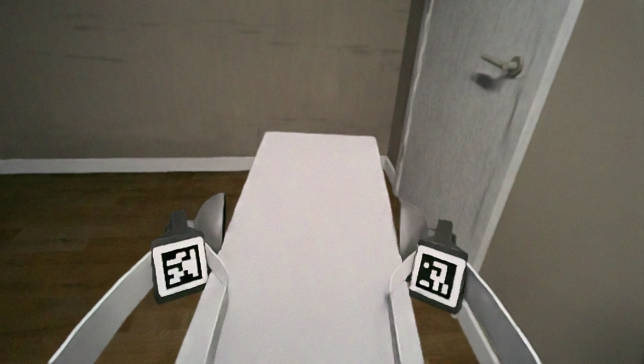

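execute_actions(
  actions=[
    {"r3":{"base":{"translate_m":0.75}}},
  ],
  cameras=[],
)

execute_actions(
  actions=[
    {"r3":{"base":{"rotate_rad":1.55},"joints":{"head_pan_rad":-1.57,"head_tilt_rad":-0.7}}},
  ],
  cameras=[],
)

execute_actions(
  actions=[
    {"r3":{"joints":{"arm_m":0.35}}},
  ],
  cameras=[],
)

execute_actions(
  actions=[
    {"r3":{"joints":{"lift_m":0.74}}},
  ],
  cameras=["r3_nav_camera"],
)

Scene clock: 278.17 s.
r1.base_odometry: x=-0.541 y=+0.493 heading=-0.565 (m, m, rad; r1's odometry frame)
r1.turned_by_wheels: +0.000 (rad since the last result)
r1.turned_by_imu: +0.001 (rad since the last result)
r1.base_tilt: forward=+0.4 right=-0.5 (deg)
r1.lidar_m: 2.53 2.63 1.46 1.82 1.89 2.29 2.21 0.97 0.71 0.69 0.72 0.98
r1.head_depth_mm: 3327 3372 821 690 - - - / 3328 3391 817 688 - - - / 3295 3369 811 - - - - / 3299 3005 808 703 1015 1288 1177 / 3336 3304 804 702 1044 1286 1205 / 3369 3285 801 700 1048 1279 1204 / 3374 3276 797 696 1054 1291 1204
r1.base_status: not commanded
r1.joint_positions: lift_m=+0.950 arm_m=+0.001 wrist_yaw_rad=-0.150 wrist_pitch_rad=-0.315 wrist_roll_rad=+0.013 gripper_m=+0.170 head_pan_rad=-1.563 head_tilt_rad=-0.692
r1.joint_status: not commanded
r1.motor_effort: left_wheel=-1(0) right_wheel=+1(2) lift_m=+34(35) arm_m=-4(4) wrist_yaw_rad=+0(1) wrist_pitch_rad=+7(7) wrist_roll_rad=-2(1) gripper_m=+0(1) head_pan_rad=-4(3) head_tilt_rad=-3(3) (%)
r1.hand_pose: x=-0.0569 y=-0.3798 z=+0.9862 quat_wxyz=(+0.684, +0.057, -0.709, -0.164) (m; r1's base frame)
r1.wrist_depth_mm: - - - - - 559 448 / - - - - - 571 477 / - 664 705 740 762 559 523 / 472 479 500 509 521 539 567 / 378 386 387 395 400 412 594 / - 352 572 590 616 651 690 / 582 599 606 647 683 748 -
r2.base_odometry: x=-0.719 y=-0.068 heading=-1.144 (m, m, rad; r2's odometry frame)
r2.turned_by_wheels: +0.000 (rad since the last result)
r2.turned_by_imu: +0.001 (rad since the last result)
r2.base_tilt: forward=+0.8 right=+0.0 (deg)
r2.lidar_m: 2.44 2.53 2.30 2.22 2.29 2.42 2.33 0.95 0.69 0.66 0.69 0.93
r2.head_depth_mm: 3127 3340 846 687 - - - / 3078 3356 844 687 - - - / 2813 3285 847 698 - - - / 2846 3319 845 676 947 1226 1154 / 2557 3244 849 697 984 1207 1174 / 2800 3276 849 676 962 1198 1172 / 2814 3239 847 655 952 1187 1174
r2.base_status: not commanded
r2.joint_positions: lift_m=+0.950 arm_m=+0.000 wrist_yaw_rad=-0.149 wrist_pitch_rad=-0.314 wrist_roll_rad=+0.008 gripper_m=+0.170 head_pan_rad=-1.563 head_tilt_rad=-0.691
r2.joint_status: not commanded
r2.motor_effort: left_wheel=-1(0) right_wheel=+0(0) lift_m=+33(33) arm_m=-3(3) wrist_yaw_rad=+0(1) wrist_pitch_rad=+8(8) wrist_roll_rad=+2(2) gripper_m=+0(1) head_pan_rad=-3(3) head_tilt_rad=-6(6) (%)
r2.hand_pose: x=-0.0566 y=-0.3788 z=+0.9863 quat_wxyz=(+0.686, +0.058, -0.707, -0.163) (m; r2's base frame)
r2.wrist_depth_mm: - - - - - - 474 / - - - - - - 491 / 506 - 694 691 683 628 508 / 465 490 486 479 490 481 478 / 373 396 369 372 366 383 391 / 324 335 345 578 603 630 652 / 571 585 604 634 681 717 768
r3.base_odometry: x=+1.519 y=-0.294 heading=-1.839 (m, m, rad; r3's odometry frame)
r3.turned_by_wheels: +0.000 (rad since the last result)
r3.turned_by_imu: +0.000 (rad since the last result)
r3.base_tilt: forward=-0.4 right=-0.6 (deg)
r3.lidar_m: 1.09 1.14 0.92 2.51 1.99 1.48 1.45 1.51 2.10 2.27 0.72 1.12
r3.head_depth_mm: 1148 1232 1342 1420 882 685 591 / 1150 1246 1342 1414 887 687 579 / 1146 1244 1339 1406 898 694 581 / 1149 1239 1351 1417 904 702 584 / 1155 1236 1337 1418 913 701 587 / 1154 1240 1342 1403 917 708 588 / 1148 1241 1343 1420 925 714 593
r3.base_status: done
r3.joint_positions: lift_m=+1.000 arm_m=+0.000 wrist_yaw_rad=-0.149 wrist_pitch_rad=-0.345 wrist_roll_rad=+0.019 gripper_m=+0.021 head_pan_rad=-0.007 head_tilt_rad=-0.408
r3.joint_status: not commanded
r3.motor_effort: left_wheel=-3(5) right_wheel=+1(6) lift_m=+25(24) arm_m=-3(3) wrist_yaw_rad=-1(0) wrist_pitch_rad=+12(13) wrist_roll_rad=+0(0) gripper_m=-24(23) head_pan_rad=+2(2) head_tilt_rad=+6(6) (%)
r3.hand_pose: x=-0.0562 y=-0.3756 z=+1.0289 quat_wxyz=(+0.679, +0.068, -0.710, -0.174) (m; r3's base frame)
r3.wrist_depth_mm: - - - - - - - / - - - - - - - / - - - - - - - / - - - 190 - - - / - - 154 155 163 - - / - - 130 131 132 - - / - - 112 114 121 - -
pictures: none
No camera images: the call's "cameras" was empty. Leave "cameras" out to get every camera's image.

Scene clock: 281.60 s.
r1.base_odometry: x=-0.541 y=+0.493 heading=-0.565 (m, m, rad; r1's odometry frame)
r1.turned_by_wheels: +0.000 (rad since the last result)
r1.turned_by_imu: +0.000 (rad since the last result)
r1.base_tilt: forward=+0.4 right=-0.5 (deg)
r1.lidar_m: 2.54 2.62 1.46 1.83 1.89 2.29 2.21 0.97 0.72 0.69 0.71 0.98
r1.head_depth_mm: 3298 3414 818 690 - - - / 3320 3358 815 688 - - - / 3326 3347 812 - - - - / 3266 3045 808 703 1017 1286 1175 / 3350 3336 804 702 1046 1284 1206 / 3357 3340 801 699 1049 1284 1207 / 3357 3261 795 695 1058 1286 1200
r1.base_status: not commanded
r1.joint_positions: lift_m=+0.950 arm_m=+0.001 wrist_yaw_rad=-0.150 wrist_pitch_rad=-0.315 wrist_roll_rad=+0.013 gripper_m=+0.170 head_pan_rad=-1.563 head_tilt_rad=-0.692
r1.joint_status: not commanded
r1.motor_effort: left_wheel=-1(1) right_wheel=+1(1) lift_m=+35(34) arm_m=-4(4) wrist_yaw_rad=+0(1) wrist_pitch_rad=+7(7) wrist_roll_rad=-2(2) gripper_m=+0(0) head_pan_rad=-4(4) head_tilt_rad=-3(3) (%)
r1.hand_pose: x=-0.0569 y=-0.3798 z=+0.9862 quat_wxyz=(+0.684, +0.057, -0.709, -0.164) (m; r1's base frame)
r1.wrist_depth_mm: - - - - - 555 452 / - - - - - 561 489 / - 689 688 728 737 581 512 / 480 487 492 512 524 533 558 / 373 383 388 395 399 411 612 / - 355 570 587 618 636 700 / 572 587 617 643 690 738 -
r2.base_odometry: x=-0.719 y=-0.068 heading=-1.144 (m, m, rad; r2's odometry frame)
r2.turned_by_wheels: +0.000 (rad since the last result)
r2.turned_by_imu: +0.000 (rad since the last result)
r2.base_tilt: forward=+0.9 right=+0.0 (deg)
r2.lidar_m: 2.44 2.53 2.31 2.21 2.30 2.42 2.33 0.95 0.69 0.66 0.68 0.93
r2.head_depth_mm: 3143 3425 848 686 - - - / 3021 3365 845 685 - - - / 2837 3226 847 700 - - - / 2557 3237 849 676 946 1227 1157 / 2813 3276 848 701 982 1207 1172 / 2862 3249 847 676 965 1198 1169 / 2831 3254 847 655 949 1190 1180
r2.base_status: not commanded
r2.joint_positions: lift_m=+0.950 arm_m=+0.000 wrist_yaw_rad=-0.149 wrist_pitch_rad=-0.314 wrist_roll_rad=+0.008 gripper_m=+0.170 head_pan_rad=-1.563 head_tilt_rad=-0.691
r2.joint_status: not commanded
r2.motor_effort: left_wheel=-1(1) right_wheel=+0(1) lift_m=+31(31) arm_m=-3(3) wrist_yaw_rad=+0(0) wrist_pitch_rad=+8(8) wrist_roll_rad=+1(2) gripper_m=+0(0) head_pan_rad=-3(3) head_tilt_rad=-6(6) (%)
r2.hand_pose: x=-0.0566 y=-0.3788 z=+0.9863 quat_wxyz=(+0.686, +0.058, -0.707, -0.163) (m; r2's base frame)
r2.wrist_depth_mm: - - - - - - 480 / - - - - - - 481 / 520 - 700 694 677 635 503 / 464 483 488 482 480 474 469 / 377 391 371 374 373 388 387 / 321 338 346 586 601 618 678 / 566 586 608 637 673 713 772
r3.base_odometry: x=+1.519 y=-0.294 heading=-0.289 (m, m, rad; r3's odometry frame)
r3.turned_by_wheels: +1.550 (rad since the last result)
r3.turned_by_imu: +1.575 (rad since the last result)
r3.base_tilt: forward=-0.4 right=-0.7 (deg)
r3.lidar_m: 2.51 2.02 1.50 1.45 1.51 2.06 2.27 0.72 1.12 1.08 1.13 0.92
r3.head_depth_mm: 1180 1326 1050 - - - 1120 / 1179 1331 1109 - - - 1143 / 1178 1322 1109 - - - 1145 / 1169 1325 1030 789 647 1356 1179 / 1171 1325 1032 806 661 1374 1183 / 1161 1322 1049 815 663 1371 1182 / 1169 1319 1055 814 668 1380 1191
r3.base_status: done
r3.joint_positions: lift_m=+1.000 arm_m=+0.000 wrist_yaw_rad=-0.149 wrist_pitch_rad=-0.345 wrist_roll_rad=+0.019 gripper_m=+0.021 head_pan_rad=-1.563 head_tilt_rad=-0.691
r3.joint_status: all done
r3.motor_effort: left_wheel=-3(9) right_wheel=+2(7) lift_m=+24(24) arm_m=-3(3) wrist_yaw_rad=-1(1) wrist_pitch_rad=+12(13) wrist_roll_rad=+0(0) gripper_m=-23(24) head_pan_rad=-3(31) head_tilt_rad=-6(33) (%)
r3.hand_pose: x=-0.0562 y=-0.3756 z=+1.0289 quat_wxyz=(+0.679, +0.068, -0.710, -0.174) (m; r3's base frame)
r3.wrist_depth_mm: 966 977 - - - - - / - - - - - - - / 875 879 908 979 981 - - / 682 676 669 191 733 736 - / 547 559 154 156 164 593 596 / 461 462 129 131 133 466 492 / 404 400 112 114 121 415 413
pictures: none
No camera images: the call's "cameras" was empty. Leave "cameras" out to get every camera's image.

Scene clock: 285.37 s.
r1.base_odometry: x=-0.541 y=+0.493 heading=-0.565 (m, m, rad; r1's odometry frame)
r1.turned_by_wheels: +0.000 (rad since the last result)
r1.turned_by_imu: +0.000 (rad since the last result)
r1.base_tilt: forward=+0.4 right=-0.5 (deg)
r1.lidar_m: 2.54 2.63 1.45 1.82 1.89 2.28 2.20 0.97 0.71 0.69 0.71 0.98
r1.head_depth_mm: 3269 3399 817 689 - - - / 3330 3390 813 688 - - - / 3318 3350 810 - - - - / 3262 3019 809 704 1013 1288 1179 / 3345 3252 805 703 1048 1287 1206 / 3337 3304 800 698 1048 1284 1203 / 3393 3305 798 696 1057 1286 1202
r1.base_status: not commanded
r1.joint_positions: lift_m=+0.950 arm_m=+0.001 wrist_yaw_rad=-0.150 wrist_pitch_rad=-0.315 wrist_roll_rad=+0.013 gripper_m=+0.170 head_pan_rad=-1.563 head_tilt_rad=-0.692
r1.joint_status: not commanded
r1.motor_effort: left_wheel=-1(1) right_wheel=+2(2) lift_m=+35(34) arm_m=-4(3) wrist_yaw_rad=+0(0) wrist_pitch_rad=+7(7) wrist_roll_rad=-2(1) gripper_m=-1(0) head_pan_rad=-4(4) head_tilt_rad=-3(3) (%)
r1.hand_pose: x=-0.0569 y=-0.3798 z=+0.9862 quat_wxyz=(+0.684, +0.057, -0.709, -0.164) (m; r1's base frame)
r1.wrist_depth_mm: - - - - - 566 447 / - - - - - 567 483 / - 690 690 739 737 576 516 / 478 482 504 509 524 534 568 / 381 382 389 396 398 414 622 / - 355 570 590 621 647 707 / 568 586 621 667 678 736 -
r2.base_odometry: x=-0.719 y=-0.068 heading=-1.144 (m, m, rad; r2's odometry frame)
r2.turned_by_wheels: +0.000 (rad since the last result)
r2.turned_by_imu: +0.000 (rad since the last result)
r2.base_tilt: forward=+0.9 right=+0.1 (deg)
r2.lidar_m: 2.45 2.53 2.30 2.22 2.29 2.42 2.33 0.95 0.69 0.66 0.68 0.93
r2.head_depth_mm: 3156 3376 846 688 - - - / 3024 3337 847 688 - - - / 2773 3196 846 699 - - - / 2550 3224 846 676 951 1221 1158 / 2834 3281 848 700 984 1216 1173 / 2805 3303 851 677 961 1197 1172 / 2803 3218 849 656 954 1188 1176
r2.base_status: not commanded
r2.joint_positions: lift_m=+0.950 arm_m=+0.000 wrist_yaw_rad=-0.149 wrist_pitch_rad=-0.314 wrist_roll_rad=+0.008 gripper_m=+0.170 head_pan_rad=-1.563 head_tilt_rad=-0.691
r2.joint_status: not commanded
r2.motor_effort: left_wheel=-1(2) right_wheel=+1(1) lift_m=+32(33) arm_m=-3(3) wrist_yaw_rad=-1(1) wrist_pitch_rad=+8(8) wrist_roll_rad=+2(1) gripper_m=+0(0) head_pan_rad=-3(3) head_tilt_rad=-5(6) (%)
r2.hand_pose: x=-0.0566 y=-0.3788 z=+0.9863 quat_wxyz=(+0.686, +0.058, -0.707, -0.163) (m; r2's base frame)
r2.wrist_depth_mm: - - - - - - 479 / - - - - - - 475 / 513 - 716 689 689 635 511 / 472 485 485 486 484 479 475 / 375 393 379 371 367 383 385 / 320 336 348 579 601 612 676 / 571 575 600 639 689 713 778
r3.base_odometry: x=+1.519 y=-0.294 heading=-0.289 (m, m, rad; r3's odometry frame)
r3.turned_by_wheels: +0.000 (rad since the last result)
r3.turned_by_imu: +0.000 (rad since the last result)
r3.base_tilt: forward=-0.4 right=-0.8 (deg)
r3.lidar_m: 2.51 2.02 1.50 1.45 1.51 2.07 2.27 0.72 1.12 1.08 1.13 0.92
r3.head_depth_mm: 1130 1382 1004 786 661 1339 1165 / 1167 1358 1010 793 664 1347 1158 / - - 997 795 669 1354 1170 / 1155 1296 1027 801 655 1352 1168 / 1175 1320 1034 807 659 1360 1183 / 1177 1322 1040 810 663 1368 1183 / 1170 1322 1058 815 664 1365 1185
r3.base_status: not commanded
r3.joint_positions: lift_m=+1.000 arm_m=+0.350 wrist_yaw_rad=-0.149 wrist_pitch_rad=-0.345 wrist_roll_rad=+0.019 gripper_m=+0.021 head_pan_rad=-1.563 head_tilt_rad=-0.691
r3.joint_status: all done
r3.motor_effort: left_wheel=-2(3) right_wheel=+1(2) lift_m=+25(25) arm_m=+3(1) wrist_yaw_rad=+0(0) wrist_pitch_rad=+13(13) wrist_roll_rad=+0(0) gripper_m=-24(23) head_pan_rad=-2(2) head_tilt_rad=-5(5) (%)
r3.hand_pose: x=-0.0562 y=-0.7250 z=+1.0289 quat_wxyz=(+0.679, +0.068, -0.710, -0.174) (m; r3's base frame)
r3.wrist_depth_mm: 660 675 696 698 721 754 766 / 719 729 745 777 792 813 838 / 758 776 794 815 886 883 930 / 814 825 846 191 936 914 - / 547 539 154 156 164 580 592 / 461 463 130 131 132 487 490 / 398 396 113 114 121 418 422
pictures: none
No camera images: the call's "cameras" was empty. Leave "cameras" out to get every camera's image.

Scene clock: 288.57 s.
r1.base_odometry: x=-0.541 y=+0.493 heading=-0.565 (m, m, rad; r1's odometry frame)
r1.turned_by_wheels: +0.000 (rad since the last result)
r1.turned_by_imu: +0.000 (rad since the last result)
r1.base_tilt: forward=+0.4 right=-0.5 (deg)
r1.lidar_m: 2.53 2.63 1.46 1.83 1.89 2.28 2.20 0.97 0.71 0.69 0.72 0.98
r1.head_depth_mm: 3332 3425 818 689 - - - / 3312 3381 818 689 - - - / 3331 3361 810 - - - - / 3274 3036 806 704 1015 1290 1175 / 3345 3348 803 702 1046 1290 1205 / 3370 3266 802 698 1050 1282 1207 / 3357 3271 796 696 1054 1286 1200
r1.base_status: not commanded
r1.joint_positions: lift_m=+0.950 arm_m=+0.001 wrist_yaw_rad=-0.150 wrist_pitch_rad=-0.315 wrist_roll_rad=+0.013 gripper_m=+0.170 head_pan_rad=-1.563 head_tilt_rad=-0.692
r1.joint_status: not commanded
r1.motor_effort: left_wheel=-1(1) right_wheel=+2(1) lift_m=+35(34) arm_m=-4(3) wrist_yaw_rad=+0(0) wrist_pitch_rad=+7(8) wrist_roll_rad=-2(2) gripper_m=-1(0) head_pan_rad=-4(4) head_tilt_rad=-3(3) (%)
r1.hand_pose: x=-0.0569 y=-0.3798 z=+0.9862 quat_wxyz=(+0.684, +0.057, -0.709, -0.164) (m; r1's base frame)
r1.wrist_depth_mm: - - - - - 555 447 / - - - - - 557 478 / - 685 689 724 748 579 527 / 483 490 498 514 519 532 564 / 376 380 383 400 402 411 619 / - 354 563 592 616 637 687 / 581 589 633 650 676 725 -
r2.base_odometry: x=-0.719 y=-0.068 heading=-1.144 (m, m, rad; r2's odometry frame)
r2.turned_by_wheels: +0.000 (rad since the last result)
r2.turned_by_imu: +0.000 (rad since the last result)
r2.base_tilt: forward=+0.7 right=+0.3 (deg)
r2.lidar_m: 2.45 2.53 2.30 2.22 2.29 2.43 2.33 0.95 0.69 0.66 0.69 0.93
r2.head_depth_mm: 3145 3377 844 686 - - - / 3046 3322 845 689 - - - / 2512 3236 847 700 - - - / 2298 3224 845 676 946 1229 1150 / 2819 3292 848 699 981 1213 1168 / 2779 3311 850 676 965 1198 1175 / 2828 3212 845 655 950 1186 1181
r2.base_status: not commanded
r2.joint_positions: lift_m=+0.950 arm_m=+0.000 wrist_yaw_rad=-0.149 wrist_pitch_rad=-0.314 wrist_roll_rad=+0.008 gripper_m=+0.170 head_pan_rad=-1.563 head_tilt_rad=-0.691
r2.joint_status: not commanded
r2.motor_effort: left_wheel=-1(1) right_wheel=+0(1) lift_m=+31(31) arm_m=-3(2) wrist_yaw_rad=-1(1) wrist_pitch_rad=+8(8) wrist_roll_rad=+1(1) gripper_m=+1(1) head_pan_rad=-3(3) head_tilt_rad=-5(5) (%)
r2.hand_pose: x=-0.0566 y=-0.3788 z=+0.9863 quat_wxyz=(+0.686, +0.058, -0.707, -0.163) (m; r2's base frame)
r2.wrist_depth_mm: - - - - - - 470 / - - - - - - 485 / 517 - 687 691 680 621 513 / 463 490 487 479 486 480 479 / 380 389 371 369 366 386 387 / 322 339 350 576 602 622 665 / 572 579 602 638 682 712 783
r3.base_odometry: x=+1.519 y=-0.294 heading=-0.289 (m, m, rad; r3's odometry frame)
r3.turned_by_wheels: +0.000 (rad since the last result)
r3.turned_by_imu: +0.000 (rad since the last result)
r3.base_tilt: forward=-0.3 right=-0.7 (deg)
r3.lidar_m: 2.51 2.01 1.50 1.45 1.51 2.06 2.27 0.72 1.12 1.08 1.13 0.92
r3.head_depth_mm: 1181 1336 1000 785 670 - - / 1186 1335 1010 - 667 1348 1163 / 1173 1325 1039 - 669 1345 1172 / 1169 1326 1029 805 657 1361 1175 / 1181 1321 1033 806 661 1370 1182 / 1174 1322 1045 813 662 1377 1183 / 1159 1317 1055 816 668 1366 1188
r3.base_status: not commanded
r3.joint_positions: lift_m=+0.741 arm_m=+0.350 wrist_yaw_rad=-0.150 wrist_pitch_rad=-0.265 wrist_roll_rad=+0.019 gripper_m=+0.021 head_pan_rad=-1.563 head_tilt_rad=-0.691
r3.joint_status: all done
r3.motor_effort: left_wheel=-3(3) right_wheel=+1(1) lift_m=+10(20) arm_m=+3(3) wrist_yaw_rad=+0(0) wrist_pitch_rad=-10(12) wrist_roll_rad=+0(0) gripper_m=-24(24) head_pan_rad=-3(3) head_tilt_rad=-5(5) (%)
r3.hand_pose: x=-0.0574 y=-0.7329 z=+0.7888 quat_wxyz=(+0.685, +0.040, -0.712, -0.146) (m; r3's base frame)
r3.wrist_depth_mm: 666 671 683 718 737 754 798 / 690 718 710 754 762 792 825 / 353 368 381 391 400 421 429 / 259 264 261 206 280 290 295 / 204 207 157 159 169 221 225 / 168 169 128 129 131 179 181 / 146 143 109 110 118 151 152
pictures: r3_nav_camera (sideways: a quarter turn counterclockwise sets it upright)
camera_calibration (this result's frames):
r3_nav_camera: T_world_to_cam=[[0.012589, -0.639415, 0.768759, -0.958407], [-0.999908, -0.011968, 0.00641983, 0.0497282], [0.00509553, -0.768769, -0.639507, 0.789997], [0, 0, 0, 1]] pos_world=[0.0577635, -0.00489954, 1.24167]
Images, in order (width x height): r3_nav_camera 672x504.

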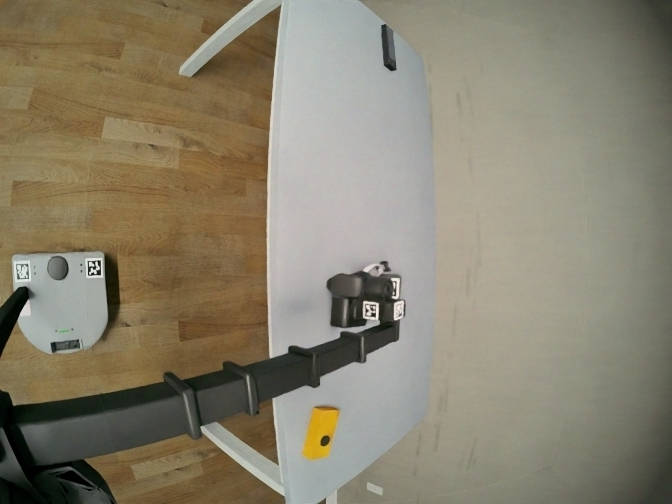

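execute_actions(
  actions=[
    {"r3":{"joints":{"gripper_m":0.17,"lift_m":0.755}}},
  ],
  cameras=[],
)

execute_actions(
  actions=[
    {"r3":{"joints":{"lift_m":0.9,"arm_m":0}}},
  ],
  cameras=[],
)

finished_scene(
  scene=1,
)

Scene clock: 294.27 s.
r1.base_odometry: x=-0.541 y=+0.493 heading=-0.565 (m, m, rad; r1's odometry frame)
r1.turned_by_wheels: +0.000 (rad since the last result)
r1.turned_by_imu: +0.000 (rad since the last result)
r1.base_tilt: forward=+0.3 right=-0.5 (deg)
r1.lidar_m: 2.53 2.63 1.46 1.83 1.89 2.28 2.20 0.97 0.71 0.69 0.71 0.98
r1.head_depth_mm: 3316 3386 819 688 - - - / 3339 3351 817 689 - - - / 3333 3368 812 - - - - / 3278 3010 806 703 1013 1290 1175 / 3344 3318 804 703 1045 1286 1205 / 3363 3299 801 697 1050 1288 1201 / 3361 3292 795 695 1054 1284 1202
r1.base_status: not commanded
r1.joint_positions: lift_m=+0.950 arm_m=+0.001 wrist_yaw_rad=-0.150 wrist_pitch_rad=-0.315 wrist_roll_rad=+0.013 gripper_m=+0.170 head_pan_rad=-1.563 head_tilt_rad=-0.692
r1.joint_status: not commanded
r1.motor_effort: left_wheel=-1(1) right_wheel=+1(1) lift_m=+35(34) arm_m=-4(4) wrist_yaw_rad=+0(0) wrist_pitch_rad=+7(7) wrist_roll_rad=-2(2) gripper_m=-1(0) head_pan_rad=-4(4) head_tilt_rad=-4(3) (%)
r1.hand_pose: x=-0.0569 y=-0.3798 z=+0.9862 quat_wxyz=(+0.684, +0.057, -0.709, -0.164) (m; r1's base frame)
r1.wrist_depth_mm: - - - - - 564 448 / - - - - - 575 475 / - 674 693 735 733 572 517 / 481 482 500 514 519 535 558 / 377 386 386 397 400 410 606 / - 359 564 594 613 648 704 / 585 590 623 650 683 725 -
r2.base_odometry: x=-0.719 y=-0.068 heading=-1.144 (m, m, rad; r2's odometry frame)
r2.turned_by_wheels: +0.000 (rad since the last result)
r2.turned_by_imu: +0.000 (rad since the last result)
r2.base_tilt: forward=+0.9 right=+0.0 (deg)
r2.lidar_m: 2.44 2.52 2.31 2.21 2.29 2.42 2.33 0.95 0.69 0.66 0.68 0.93
r2.head_depth_mm: 3155 3362 848 687 - - - / 3023 3289 847 689 - - - / 2370 3195 843 700 - - - / 2312 3229 845 677 949 1225 1158 / 2830 3236 849 701 986 1212 1175 / 2814 3245 848 677 962 1204 1169 / 2833 3218 848 656 951 1190 1174
r2.base_status: not commanded
r2.joint_positions: lift_m=+0.950 arm_m=+0.000 wrist_yaw_rad=-0.149 wrist_pitch_rad=-0.314 wrist_roll_rad=+0.008 gripper_m=+0.170 head_pan_rad=-1.563 head_tilt_rad=-0.691
r2.joint_status: not commanded
r2.motor_effort: left_wheel=-1(1) right_wheel=+0(0) lift_m=+32(32) arm_m=-3(3) wrist_yaw_rad=+0(1) wrist_pitch_rad=+8(8) wrist_roll_rad=+1(2) gripper_m=+0(0) head_pan_rad=-3(3) head_tilt_rad=-5(6) (%)
r2.hand_pose: x=-0.0566 y=-0.3788 z=+0.9863 quat_wxyz=(+0.686, +0.058, -0.707, -0.163) (m; r2's base frame)
r2.wrist_depth_mm: - - - - - - 480 / - - - - - - 489 / 520 - 693 716 702 623 508 / 460 494 483 483 477 475 476 / 379 394 374 373 370 388 386 / 323 335 342 577 594 625 666 / 563 581 608 642 657 715 750
r3.base_odometry: x=+1.519 y=-0.294 heading=-0.289 (m, m, rad; r3's odometry frame)
r3.turned_by_wheels: +0.000 (rad since the last result)
r3.turned_by_imu: +0.001 (rad since the last result)
r3.base_tilt: forward=-0.4 right=-0.8 (deg)
r3.lidar_m: 2.50 2.02 1.50 1.45 1.51 2.06 2.27 0.72 1.12 1.08 1.14 0.92
r3.head_depth_mm: 1169 1328 997 785 677 - 1138 / 1175 1332 1032 - 665 1351 1168 / 1171 1330 1066 - 670 1344 1167 / 1178 1323 1048 779 657 1354 1175 / 1175 1318 1032 809 658 1362 1178 / 1176 1313 1043 812 664 1365 1183 / 1172 1313 1055 814 664 1377 1187
r3.base_status: not commanded
r3.joint_positions: lift_m=+0.755 arm_m=+0.350 wrist_yaw_rad=-0.149 wrist_pitch_rad=-0.323 wrist_roll_rad=+0.019 gripper_m=+0.170 head_pan_rad=-1.563 head_tilt_rad=-0.691
r3.joint_status: all done
r3.motor_effort: left_wheel=-3(2) right_wheel=+1(1) lift_m=+24(24) arm_m=+2(3) wrist_yaw_rad=+0(1) wrist_pitch_rad=+7(10) wrist_roll_rad=+0(0) gripper_m=-1(98) head_pan_rad=-2(2) head_tilt_rad=-6(5) (%)
r3.hand_pose: x=-0.0566 y=-0.7274 z=+0.7892 quat_wxyz=(+0.681, +0.060, -0.711, -0.166) (m; r3's base frame)
r3.wrist_depth_mm: 667 681 691 718 734 766 762 / 471 485 500 525 548 574 601 / 323 330 336 346 358 371 380 / 245 252 243 196 263 272 277 / 205 201 169 158 203 223 218 / - 168 133 131 165 174 180 / 143 145 111 113 120 151 152
pictures: none
No camera images: the call's "cameras" was empty. Leave "cameras" out to get every camera's image.

Scene clock: 298.03 s.
r1.base_odometry: x=-0.541 y=+0.493 heading=-0.565 (m, m, rad; r1's odometry frame)
r1.turned_by_wheels: +0.000 (rad since the last result)
r1.turned_by_imu: +0.000 (rad since the last result)
r1.base_tilt: forward=+0.3 right=-0.5 (deg)
r1.lidar_m: 2.54 2.64 1.46 1.83 1.90 2.29 2.20 0.97 0.71 0.69 0.72 0.98
r1.head_depth_mm: 3317 3391 818 689 - - - / 3358 3400 814 687 - - - / 3301 3339 811 - - - - / 3284 3046 808 702 1015 1286 1179 / 3332 3270 804 702 1043 1285 1202 / 3369 3304 800 698 1048 1283 1205 / 3339 3240 798 696 1053 1289 1199
r1.base_status: not commanded
r1.joint_positions: lift_m=+0.950 arm_m=+0.001 wrist_yaw_rad=-0.150 wrist_pitch_rad=-0.315 wrist_roll_rad=+0.013 gripper_m=+0.170 head_pan_rad=-1.563 head_tilt_rad=-0.692
r1.joint_status: not commanded
r1.motor_effort: left_wheel=-1(1) right_wheel=+2(2) lift_m=+34(34) arm_m=-4(4) wrist_yaw_rad=+1(0) wrist_pitch_rad=+7(7) wrist_roll_rad=-1(2) gripper_m=+0(0) head_pan_rad=-3(4) head_tilt_rad=-3(3) (%)
r1.hand_pose: x=-0.0569 y=-0.3798 z=+0.9862 quat_wxyz=(+0.684, +0.057, -0.709, -0.164) (m; r1's base frame)
r1.wrist_depth_mm: - - - - - 563 443 / - - - - - 574 482 / - 672 701 715 745 565 522 / 479 489 492 505 524 529 576 / 379 379 389 395 401 408 606 / - 356 559 580 608 652 689 / 575 600 615 646 696 732 -
r2.base_odometry: x=-0.719 y=-0.068 heading=-1.144 (m, m, rad; r2's odometry frame)
r2.turned_by_wheels: +0.000 (rad since the last result)
r2.turned_by_imu: +0.000 (rad since the last result)
r2.base_tilt: forward=+0.6 right=-0.1 (deg)
r2.lidar_m: 2.44 2.52 2.31 2.21 2.29 2.43 2.33 0.95 0.69 0.66 0.68 0.93
r2.head_depth_mm: 3142 3359 845 687 - - - / 3007 3357 846 687 - - - / 2781 3247 848 700 - - - / 2364 3224 848 679 946 1225 1152 / 2847 3319 848 700 987 1207 1169 / 2812 3253 848 674 962 1196 1178 / 2826 3233 850 655 951 1188 1182
r2.base_status: not commanded
r2.joint_positions: lift_m=+0.950 arm_m=+0.000 wrist_yaw_rad=-0.149 wrist_pitch_rad=-0.314 wrist_roll_rad=+0.008 gripper_m=+0.170 head_pan_rad=-1.563 head_tilt_rad=-0.691
r2.joint_status: not commanded
r2.motor_effort: left_wheel=-1(1) right_wheel=+1(0) lift_m=+32(32) arm_m=-3(3) wrist_yaw_rad=-1(0) wrist_pitch_rad=+8(8) wrist_roll_rad=+2(1) gripper_m=-1(1) head_pan_rad=-3(3) head_tilt_rad=-5(5) (%)
r2.hand_pose: x=-0.0566 y=-0.3788 z=+0.9863 quat_wxyz=(+0.686, +0.058, -0.707, -0.163) (m; r2's base frame)
r2.wrist_depth_mm: - - - - - - 481 / - - - - - - 484 / 508 - 690 695 682 616 504 / 464 500 484 487 489 479 472 / 377 395 374 373 371 384 385 / 318 336 344 584 609 631 670 / 568 584 613 635 677 710 773
r3.base_odometry: x=+1.519 y=-0.294 heading=-0.289 (m, m, rad; r3's odometry frame)
r3.turned_by_wheels: +0.000 (rad since the last result)
r3.turned_by_imu: +0.000 (rad since the last result)
r3.base_tilt: forward=-0.4 right=-0.7 (deg)
r3.lidar_m: 2.51 2.01 1.49 1.44 1.51 2.07 2.27 0.72 1.12 1.08 1.13 0.92
r3.head_depth_mm: 1188 1333 1004 786 - - - / 1178 1324 1014 794 - - - / 1171 1333 1019 796 - - - / 1181 1327 1030 779 655 1352 1177 / 1177 1321 1035 807 660 1353 1179 / 1167 1319 1043 810 664 1369 1185 / 1169 1320 1059 816 666 1379 1191
r3.base_status: not commanded
r3.joint_positions: lift_m=+0.900 arm_m=+0.000 wrist_yaw_rad=-0.149 wrist_pitch_rad=-0.321 wrist_roll_rad=+0.019 gripper_m=+0.170 head_pan_rad=-1.563 head_tilt_rad=-0.691
r3.joint_status: all done
r3.motor_effort: left_wheel=-2(2) right_wheel=+1(0) lift_m=+23(24) arm_m=-3(1) wrist_yaw_rad=+0(1) wrist_pitch_rad=+6(6) wrist_roll_rad=+0(0) gripper_m=-1(0) head_pan_rad=-2(2) head_tilt_rad=-5(5) (%)
r3.hand_pose: x=-0.0566 y=-0.3781 z=+0.9346 quat_wxyz=(+0.681, +0.059, -0.711, -0.166) (m; r3's base frame)
r3.wrist_depth_mm: 987 989 - - - - - / - - - - - - - / 692 702 709 738 740 773 - / 522 528 532 517 558 570 585 / 428 422 432 441 445 470 461 / - 350 357 362 368 367 361 / 304 303 304 313 314 318 321
pictures: none
No camera images: the call's "cameras" was empty. Leave "cameras" out to get every camera's image.

The scene is finished: the task was done.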